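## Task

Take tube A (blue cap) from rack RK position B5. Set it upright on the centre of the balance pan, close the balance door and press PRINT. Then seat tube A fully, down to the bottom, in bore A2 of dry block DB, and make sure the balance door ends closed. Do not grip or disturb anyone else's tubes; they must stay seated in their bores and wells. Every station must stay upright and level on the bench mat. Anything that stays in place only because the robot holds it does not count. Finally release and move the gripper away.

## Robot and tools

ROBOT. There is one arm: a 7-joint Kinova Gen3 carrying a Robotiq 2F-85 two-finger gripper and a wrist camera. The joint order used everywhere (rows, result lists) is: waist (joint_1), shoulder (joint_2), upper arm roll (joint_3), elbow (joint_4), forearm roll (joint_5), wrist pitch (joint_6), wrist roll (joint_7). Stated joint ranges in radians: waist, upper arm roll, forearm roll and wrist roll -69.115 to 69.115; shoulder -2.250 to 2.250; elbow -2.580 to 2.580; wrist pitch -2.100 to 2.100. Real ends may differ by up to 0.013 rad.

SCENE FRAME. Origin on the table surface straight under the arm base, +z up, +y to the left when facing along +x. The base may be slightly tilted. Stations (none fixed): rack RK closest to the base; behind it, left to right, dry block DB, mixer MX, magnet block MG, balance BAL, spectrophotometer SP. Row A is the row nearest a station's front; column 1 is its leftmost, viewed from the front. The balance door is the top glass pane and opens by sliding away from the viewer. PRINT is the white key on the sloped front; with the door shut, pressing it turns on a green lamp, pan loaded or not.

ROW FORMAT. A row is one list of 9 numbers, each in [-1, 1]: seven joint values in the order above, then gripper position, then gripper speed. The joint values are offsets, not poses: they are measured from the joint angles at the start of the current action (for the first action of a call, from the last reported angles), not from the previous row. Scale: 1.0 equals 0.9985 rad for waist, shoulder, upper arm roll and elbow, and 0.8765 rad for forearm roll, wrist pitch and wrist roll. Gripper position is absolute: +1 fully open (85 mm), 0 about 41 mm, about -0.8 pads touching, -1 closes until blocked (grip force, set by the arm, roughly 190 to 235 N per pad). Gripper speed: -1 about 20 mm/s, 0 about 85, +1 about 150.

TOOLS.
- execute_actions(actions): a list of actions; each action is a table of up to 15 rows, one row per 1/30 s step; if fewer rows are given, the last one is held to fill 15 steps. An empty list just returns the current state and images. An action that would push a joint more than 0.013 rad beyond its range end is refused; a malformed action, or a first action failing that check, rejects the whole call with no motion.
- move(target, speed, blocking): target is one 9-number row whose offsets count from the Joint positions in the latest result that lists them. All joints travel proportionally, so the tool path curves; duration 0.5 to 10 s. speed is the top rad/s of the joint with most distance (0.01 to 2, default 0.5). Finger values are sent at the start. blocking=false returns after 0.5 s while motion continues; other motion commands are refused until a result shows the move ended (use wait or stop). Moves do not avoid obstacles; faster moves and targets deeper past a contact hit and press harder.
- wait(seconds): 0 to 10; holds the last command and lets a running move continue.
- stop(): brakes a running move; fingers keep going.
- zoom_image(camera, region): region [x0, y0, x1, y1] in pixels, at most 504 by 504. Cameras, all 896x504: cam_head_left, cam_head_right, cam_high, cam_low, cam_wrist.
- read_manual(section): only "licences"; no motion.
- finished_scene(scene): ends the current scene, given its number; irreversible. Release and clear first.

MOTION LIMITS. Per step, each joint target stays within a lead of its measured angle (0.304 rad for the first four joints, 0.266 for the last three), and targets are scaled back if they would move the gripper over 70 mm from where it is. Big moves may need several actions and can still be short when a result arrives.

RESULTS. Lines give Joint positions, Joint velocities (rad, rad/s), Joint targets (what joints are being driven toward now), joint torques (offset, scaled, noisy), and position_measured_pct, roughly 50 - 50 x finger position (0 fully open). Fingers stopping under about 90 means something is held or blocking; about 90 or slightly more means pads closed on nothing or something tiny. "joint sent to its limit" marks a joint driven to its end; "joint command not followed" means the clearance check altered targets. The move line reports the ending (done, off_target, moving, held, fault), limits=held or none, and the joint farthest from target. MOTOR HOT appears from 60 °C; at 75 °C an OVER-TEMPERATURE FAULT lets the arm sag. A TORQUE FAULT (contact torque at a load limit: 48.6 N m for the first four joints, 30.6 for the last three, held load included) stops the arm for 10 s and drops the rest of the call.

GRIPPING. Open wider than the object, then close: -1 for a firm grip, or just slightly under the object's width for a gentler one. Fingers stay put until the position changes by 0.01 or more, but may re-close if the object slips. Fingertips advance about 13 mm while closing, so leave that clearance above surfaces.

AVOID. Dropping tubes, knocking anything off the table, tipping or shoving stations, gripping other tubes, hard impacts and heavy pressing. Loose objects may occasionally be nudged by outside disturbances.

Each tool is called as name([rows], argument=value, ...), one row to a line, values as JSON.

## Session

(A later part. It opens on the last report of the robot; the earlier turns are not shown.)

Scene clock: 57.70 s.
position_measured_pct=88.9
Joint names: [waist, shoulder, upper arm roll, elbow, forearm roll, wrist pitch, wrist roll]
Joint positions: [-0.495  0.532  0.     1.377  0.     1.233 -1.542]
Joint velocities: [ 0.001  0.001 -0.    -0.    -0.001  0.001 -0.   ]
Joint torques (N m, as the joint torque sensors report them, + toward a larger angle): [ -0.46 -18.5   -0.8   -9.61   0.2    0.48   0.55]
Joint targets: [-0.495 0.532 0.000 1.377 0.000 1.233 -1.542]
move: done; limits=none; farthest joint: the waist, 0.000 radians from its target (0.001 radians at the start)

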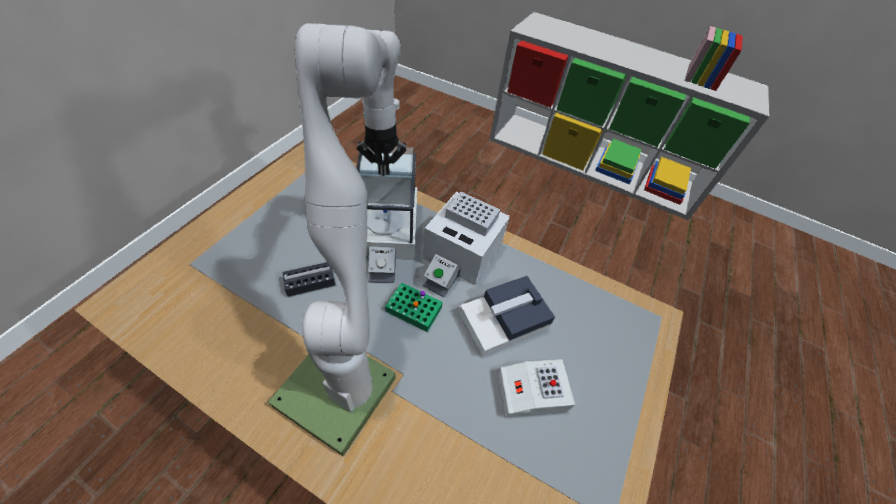

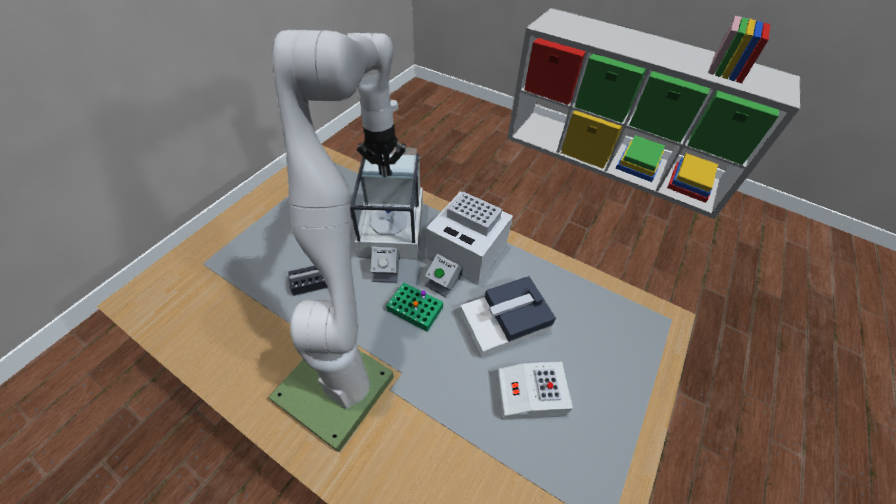

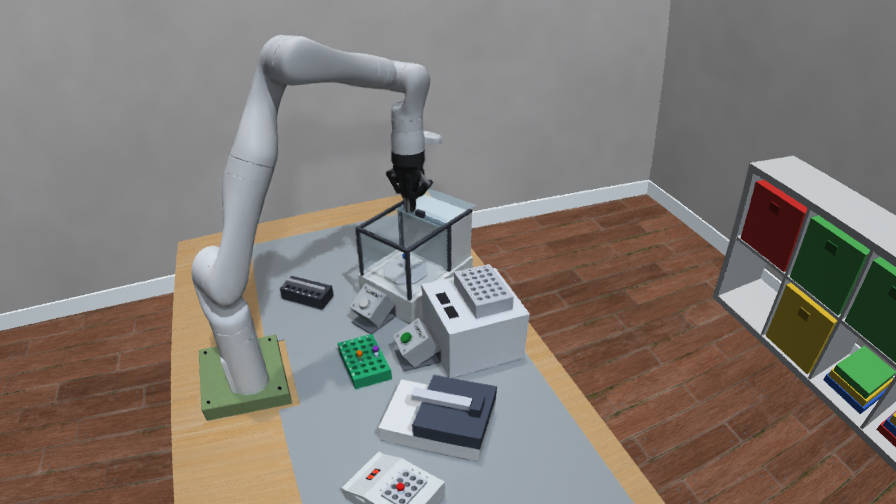

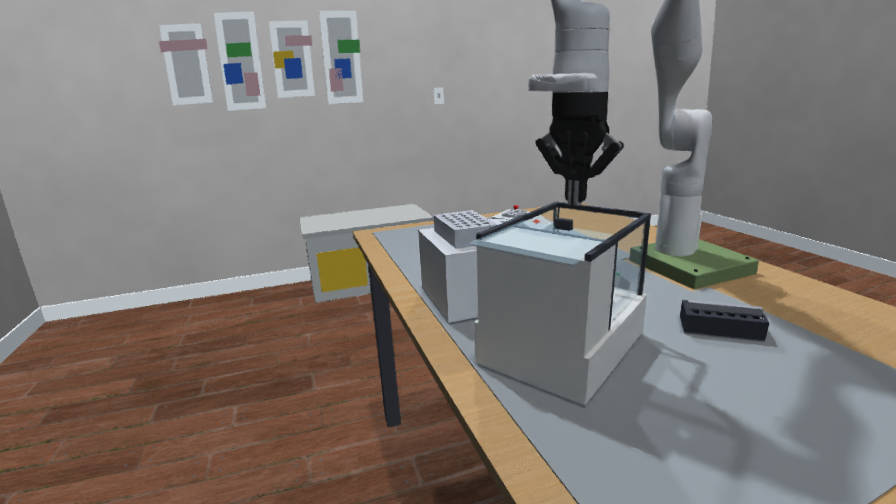

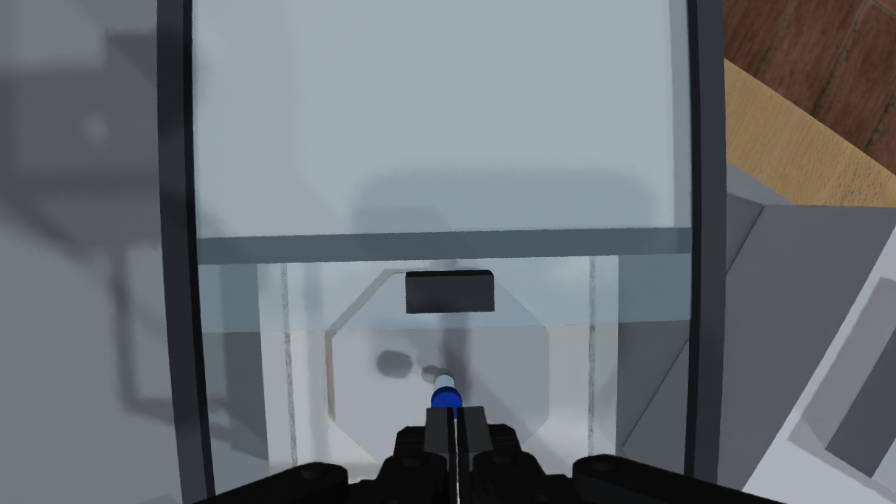

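move(target=[-0.0035,0.1538,0,-0.2565,0,0.1164,-0.004,-0.78,0], speed=0.5)

move(target=[0,0.0097,0,0.0307,0,-0.0463,0,-0.78,0], speed=0.1)

Scene clock: 59.23 s.
position_measured_pct=88.9
Joint names: [waist, shoulder, upper arm roll, elbow, forearm roll, wrist pitch, wrist roll]
Joint positions: [-0.498  0.686  0.     1.121  0.     1.335 -1.545]
Joint velocities: [ 0.     0.002  0.    -0.    -0.001  0.    -0.   ]
Joint torques (N m, as the joint torque sensors report them, + toward a larger angle): [  0.01 -21.36  -0.21  -9.92   0.2    0.24   0.54]
Joint targets: [-0.498 0.686 0.000 1.121 0.000 1.335 -1.545]
move: done; limits=none; farthest joint: the waist, 0.000 radians from its target (0.004 radians at the start)

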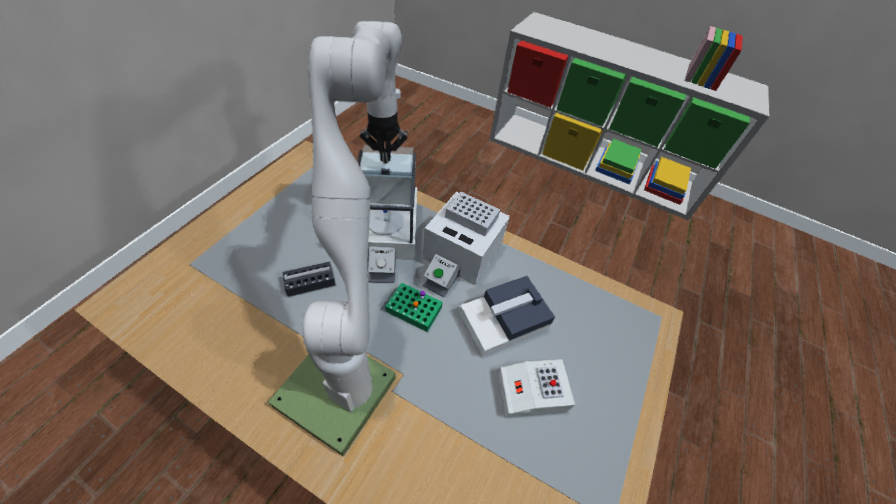

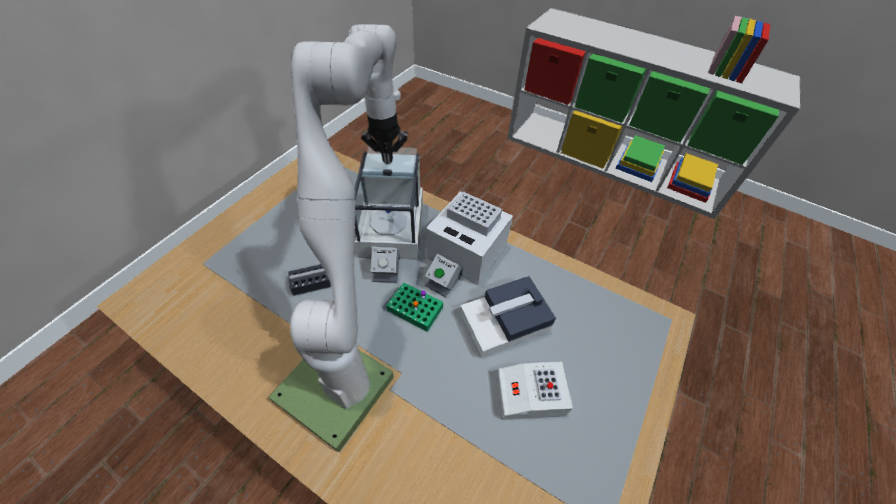

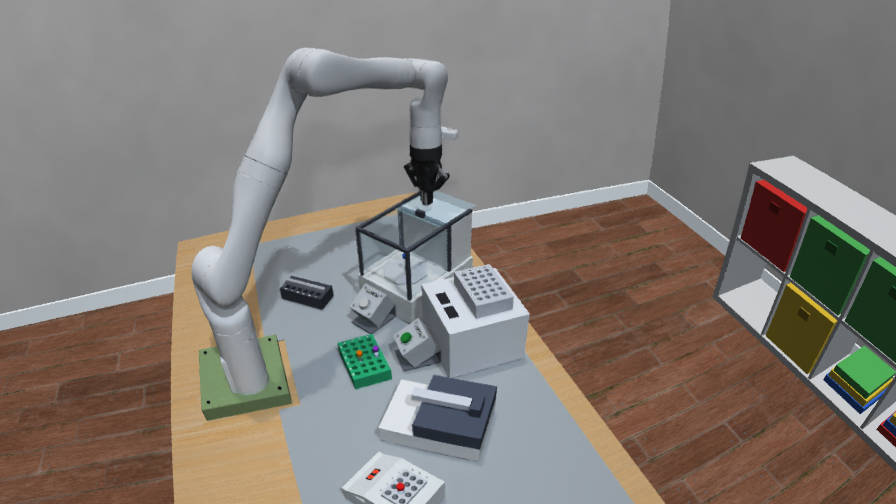

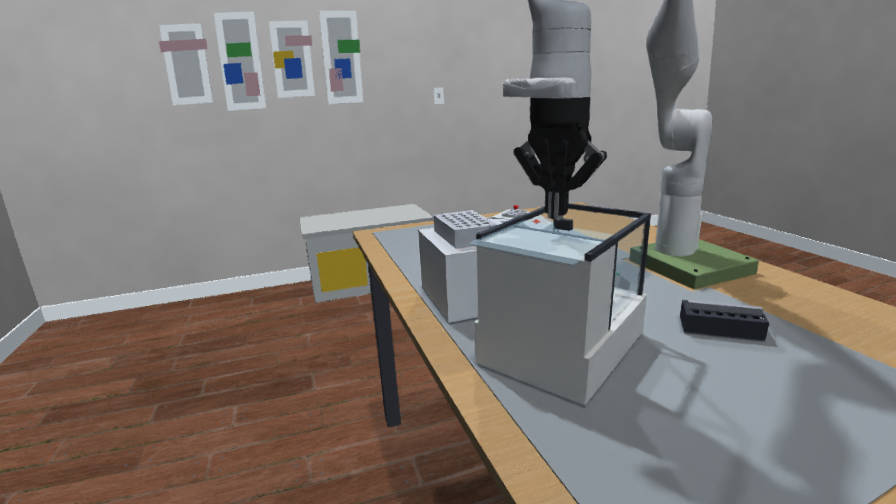

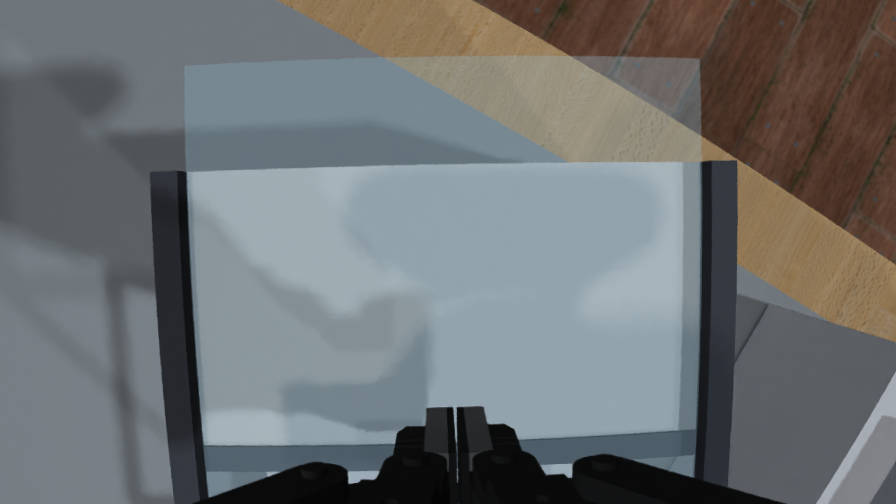

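Scene clock: 59.97 s.
position_measured_pct=88.9
Joint names: [waist, shoulder, upper arm roll, elbow, forearm roll, wrist pitch, wrist roll]
Joint positions: [-0.498  0.695  0.     1.151  0.     1.294 -1.545]
Joint velocities: [-0.    -0.001 -0.    -0.    -0.001  0.001 -0.   ]
Joint torques (N m, as the joint torque sensors report them, + toward a larger angle): [ -0.05 -21.8   -0.09  -9.99   0.26   0.35   0.48]
Joint targets: [-0.498 0.695 0.000 1.151 0.000 1.294 -1.545]
move: done; limits=none; farthest joint: the waist, 0.000 radians from its target (0.000 radians at the start)

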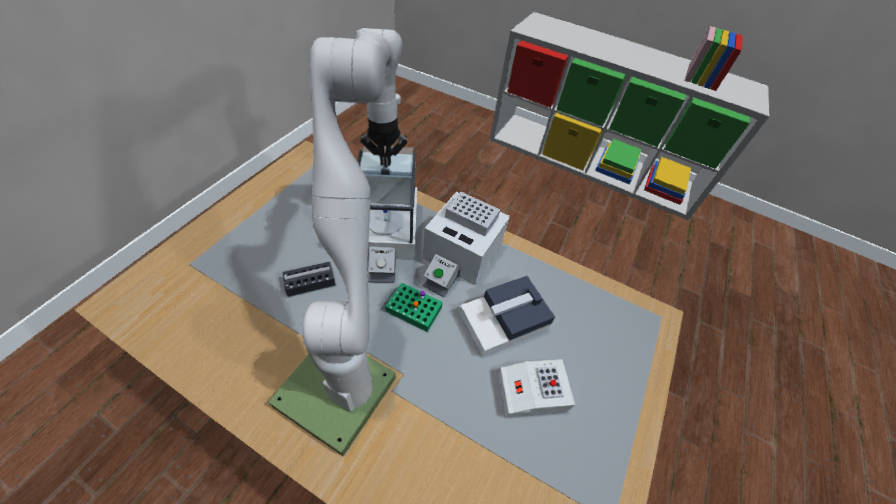

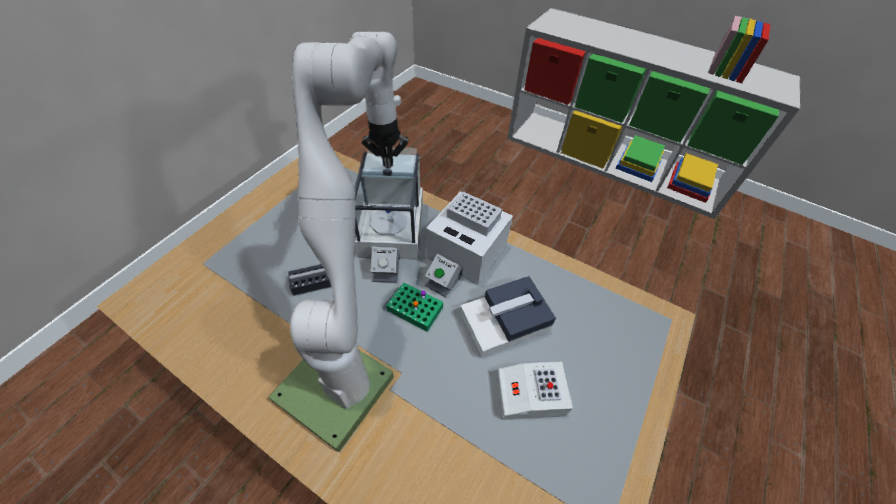

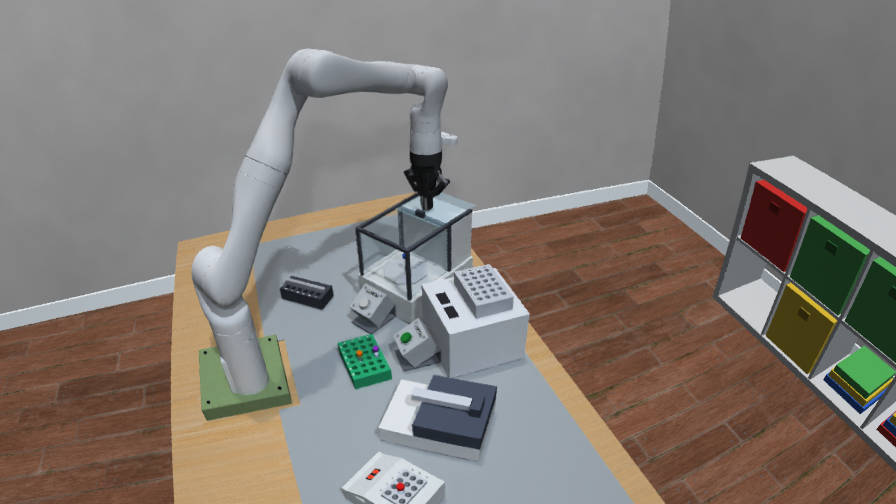

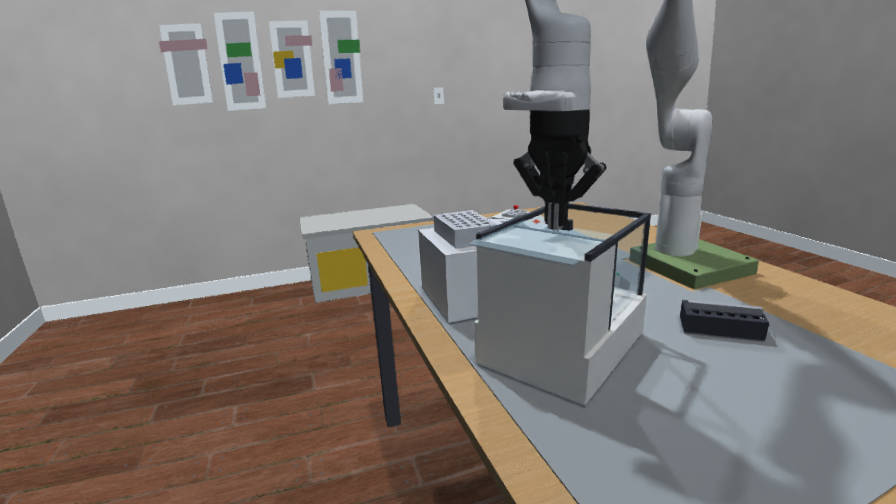

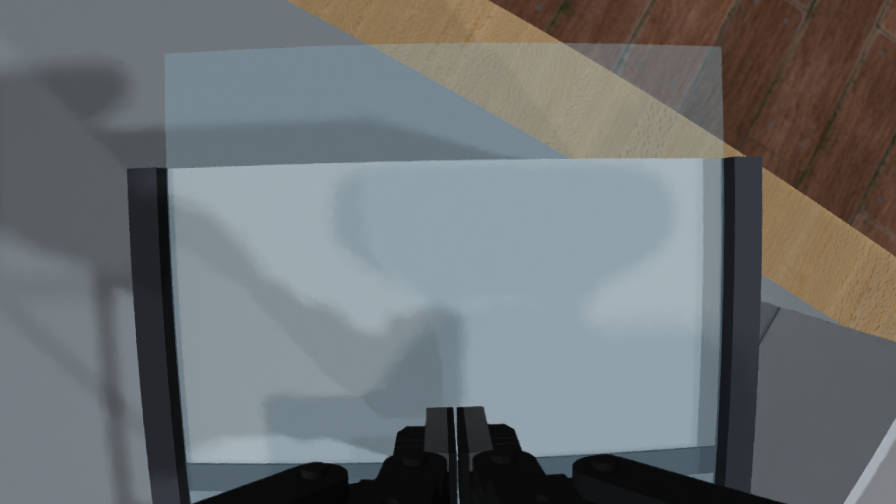

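move(target=[0.0064,-0.2640,0,0.4857,0,-0.2517,0.0073,-0.78,0], speed=0.27)

Scene clock: 62.80 s.
position_measured_pct=88.9
Joint names: [waist, shoulder, upper arm roll, elbow, forearm roll, wrist pitch, wrist roll]
Joint positions: [-0.492  0.432  0.     1.636  0.     1.073 -1.539]
Joint velocities: [-0.001 -0.002  0.     0.001  0.     0.001  0.   ]
Joint torques (N m, as the joint torque sensors report them, + toward a larger angle): [ -0.09 -16.37   0.03  -8.51   0.08   0.53   0.57]
Joint targets: [-0.492 0.432 0.000 1.636 0.000 1.074 -1.539]
move: done; limits=none; farthest joint: the shoulder, 0.001 radians from its target (0.264 radians at the start)

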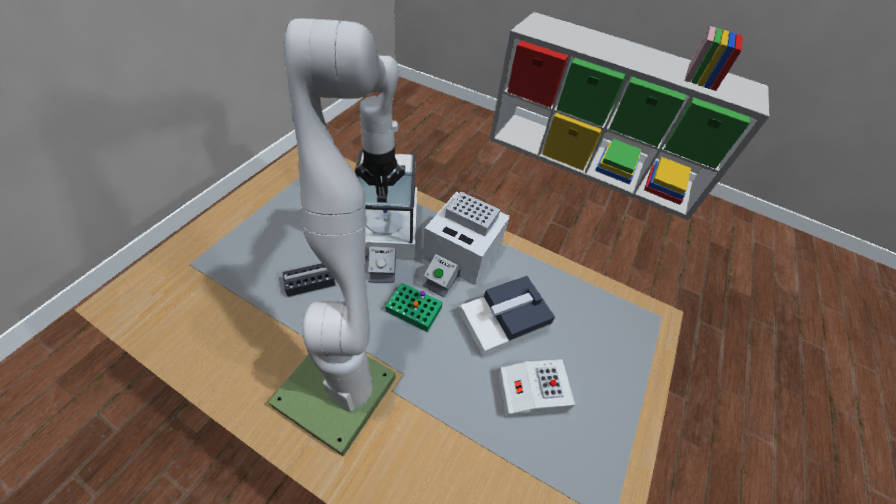

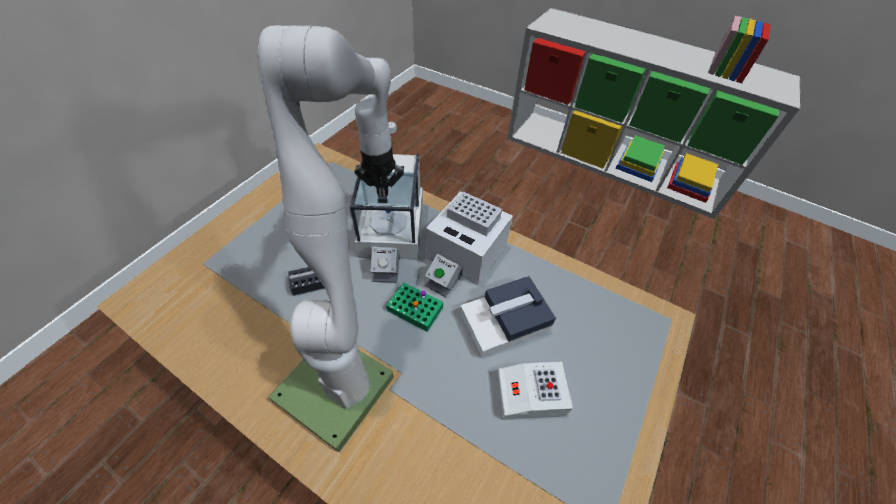

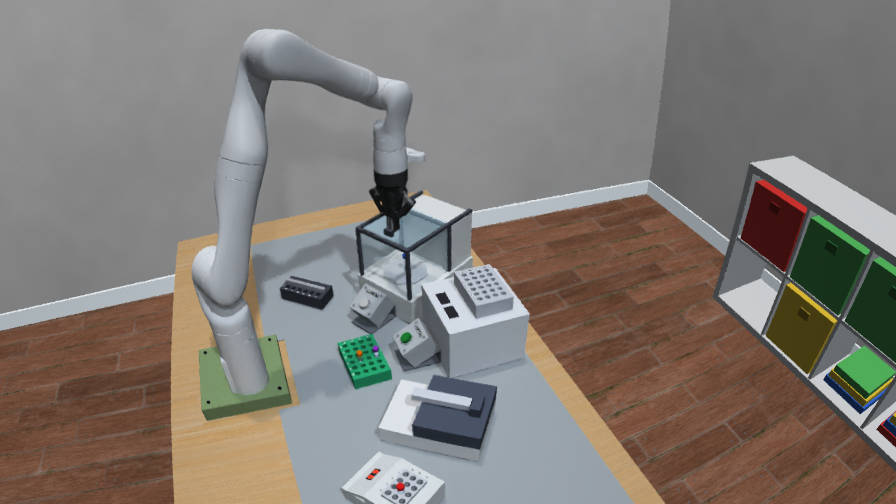

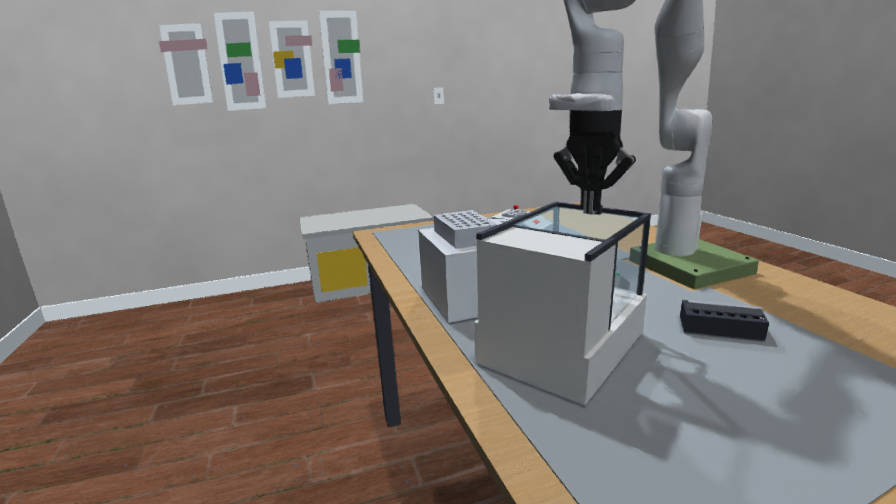

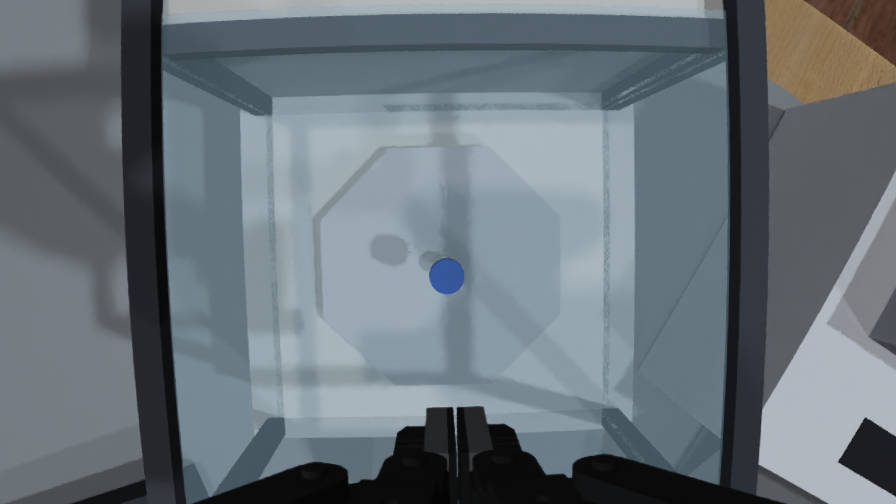

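move(target=[0.0006,-0.0182,0,0.0258,0,-0.0083,0.0006,-0.78,0], speed=0.05)

Scene clock: 64.07 s.
position_measured_pct=88.9
Joint names: [waist, shoulder, upper arm roll, elbow, forearm roll, wrist pitch, wrist roll]
Joint positions: [-0.491  0.414 -0.     1.661  0.     1.065 -1.538]
Joint velocities: [-0.001  0.001  0.     0.001 -0.    -0.002 -0.   ]
Joint torques (N m, as the joint torque sensors report them, + toward a larger angle): [  0.   -15.95  -0.58  -8.35   0.23   0.49   0.51]
Joint targets: [-0.491 0.414 0.000 1.662 0.000 1.066 -1.538]
move: done; limits=none; farthest joint: the elbow, 0.001 radians from its target (0.026 radians at the start)

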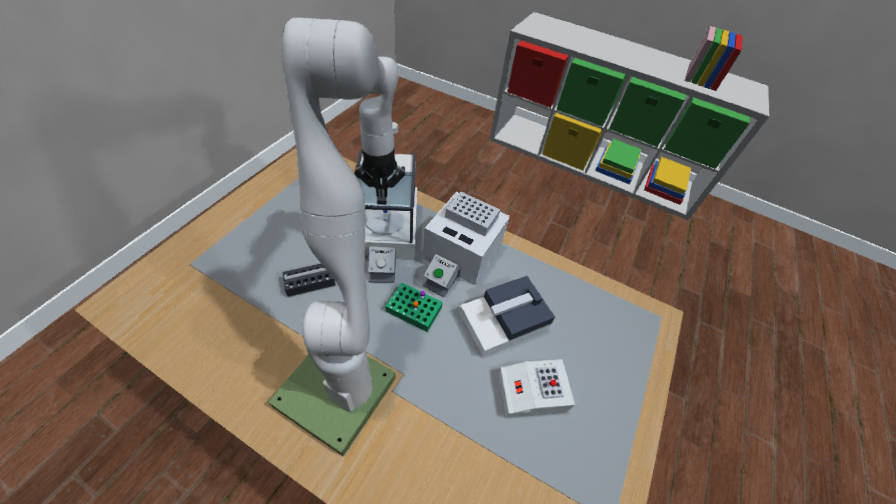

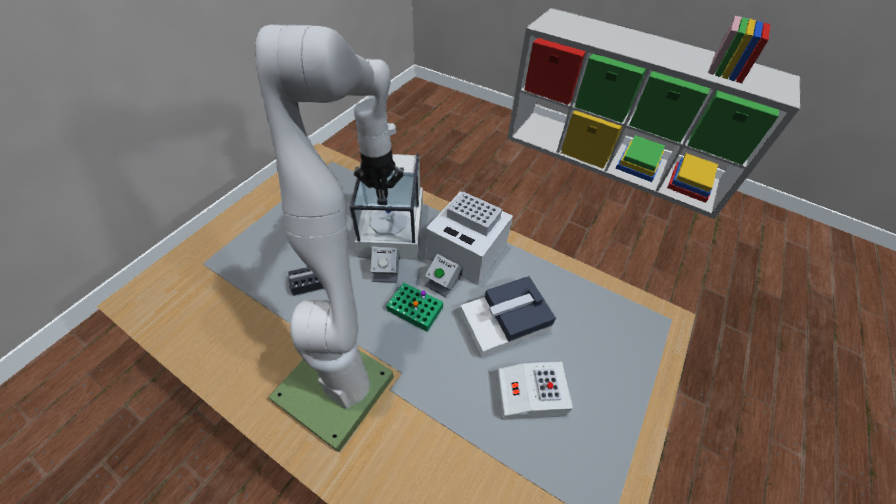

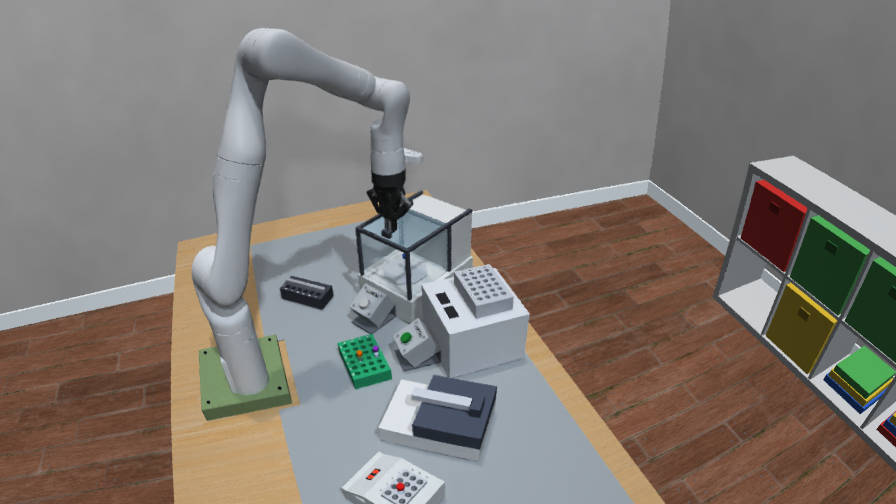

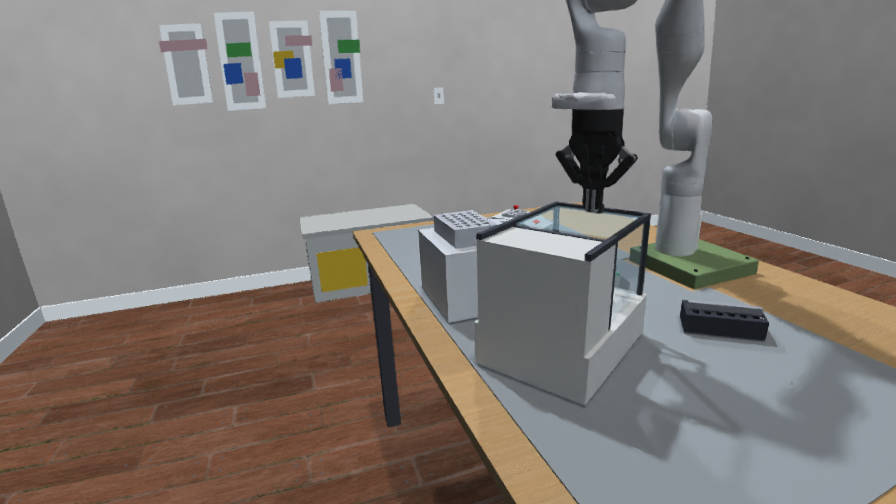

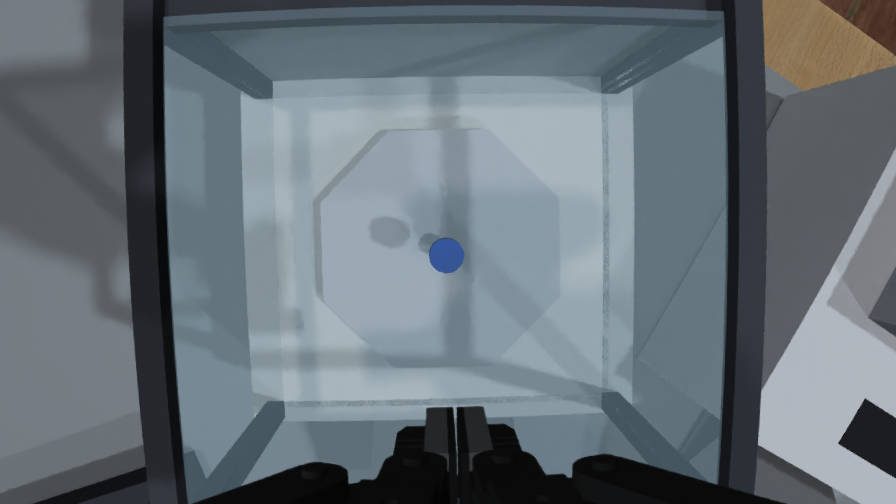

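move(target=[0.0002,-0.0063,0,0.011,0,-0.0035,0,-0.78,0], speed=0.03)

Scene clock: 64.97 s.
position_measured_pct=88.9
Joint names: [waist, shoulder, upper arm roll, elbow, forearm roll, wrist pitch, wrist roll]
Joint positions: [-0.491  0.408 -0.     1.67   0.     1.06  -1.538]
Joint velocities: [ 0.001 -0.     0.    -0.    -0.    -0.001  0.   ]
Joint torques (N m, as the joint torque sensors report them, + toward a larger angle): [ -0.35 -16.28  -0.45  -7.31  -0.01   1.62   0.58]
Joint targets: [-0.491 0.408 -0.000 1.672 0.000 1.062 -1.538]
move: done; limits=none; farthest joint: the elbow, 0.002 radians from its target (0.011 radians at the start)

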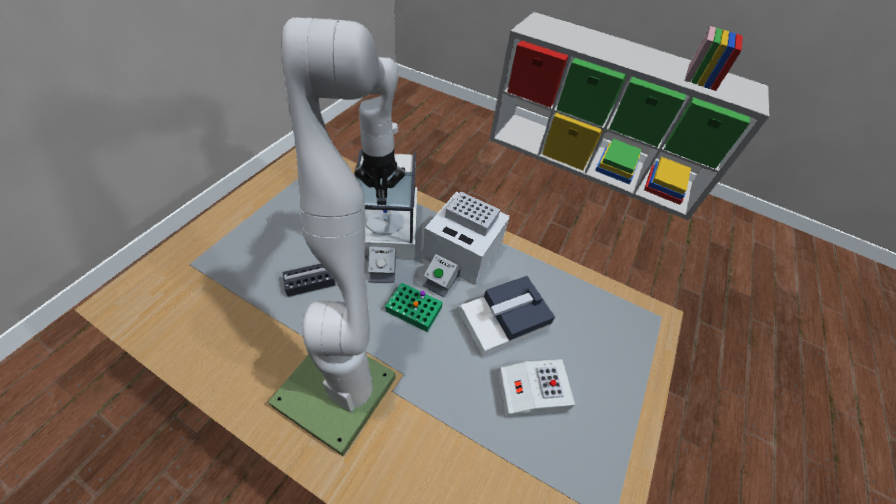

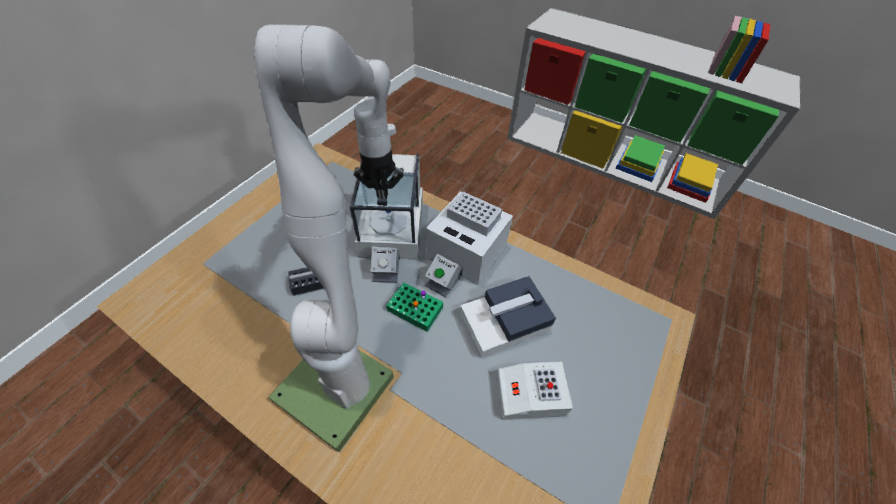

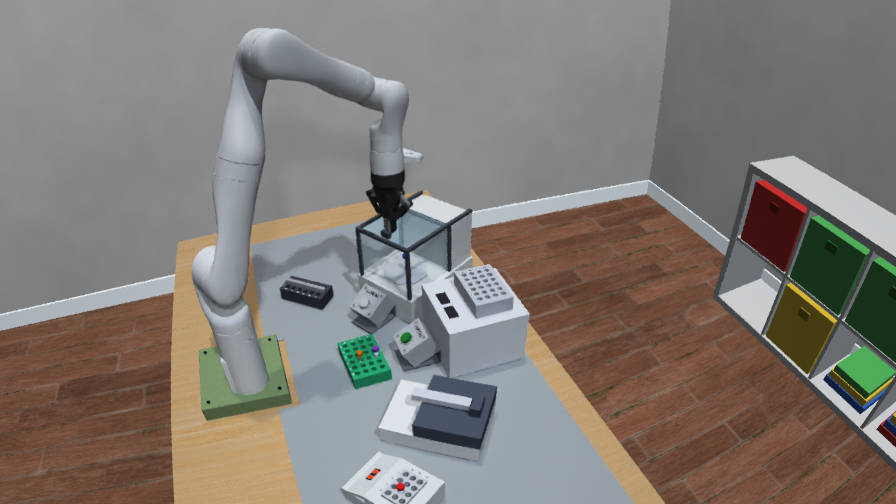

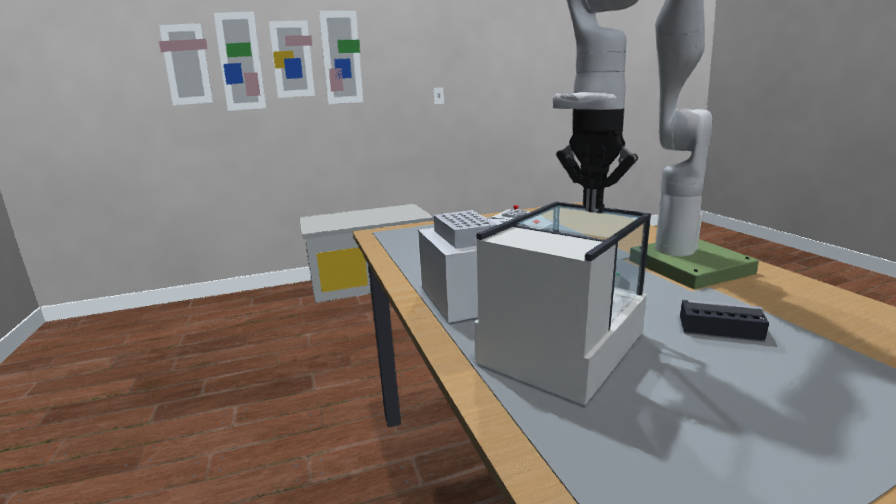

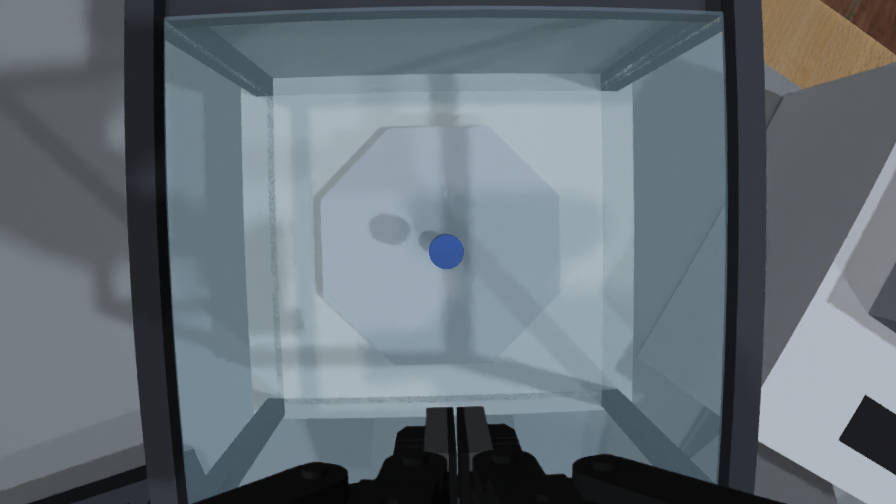

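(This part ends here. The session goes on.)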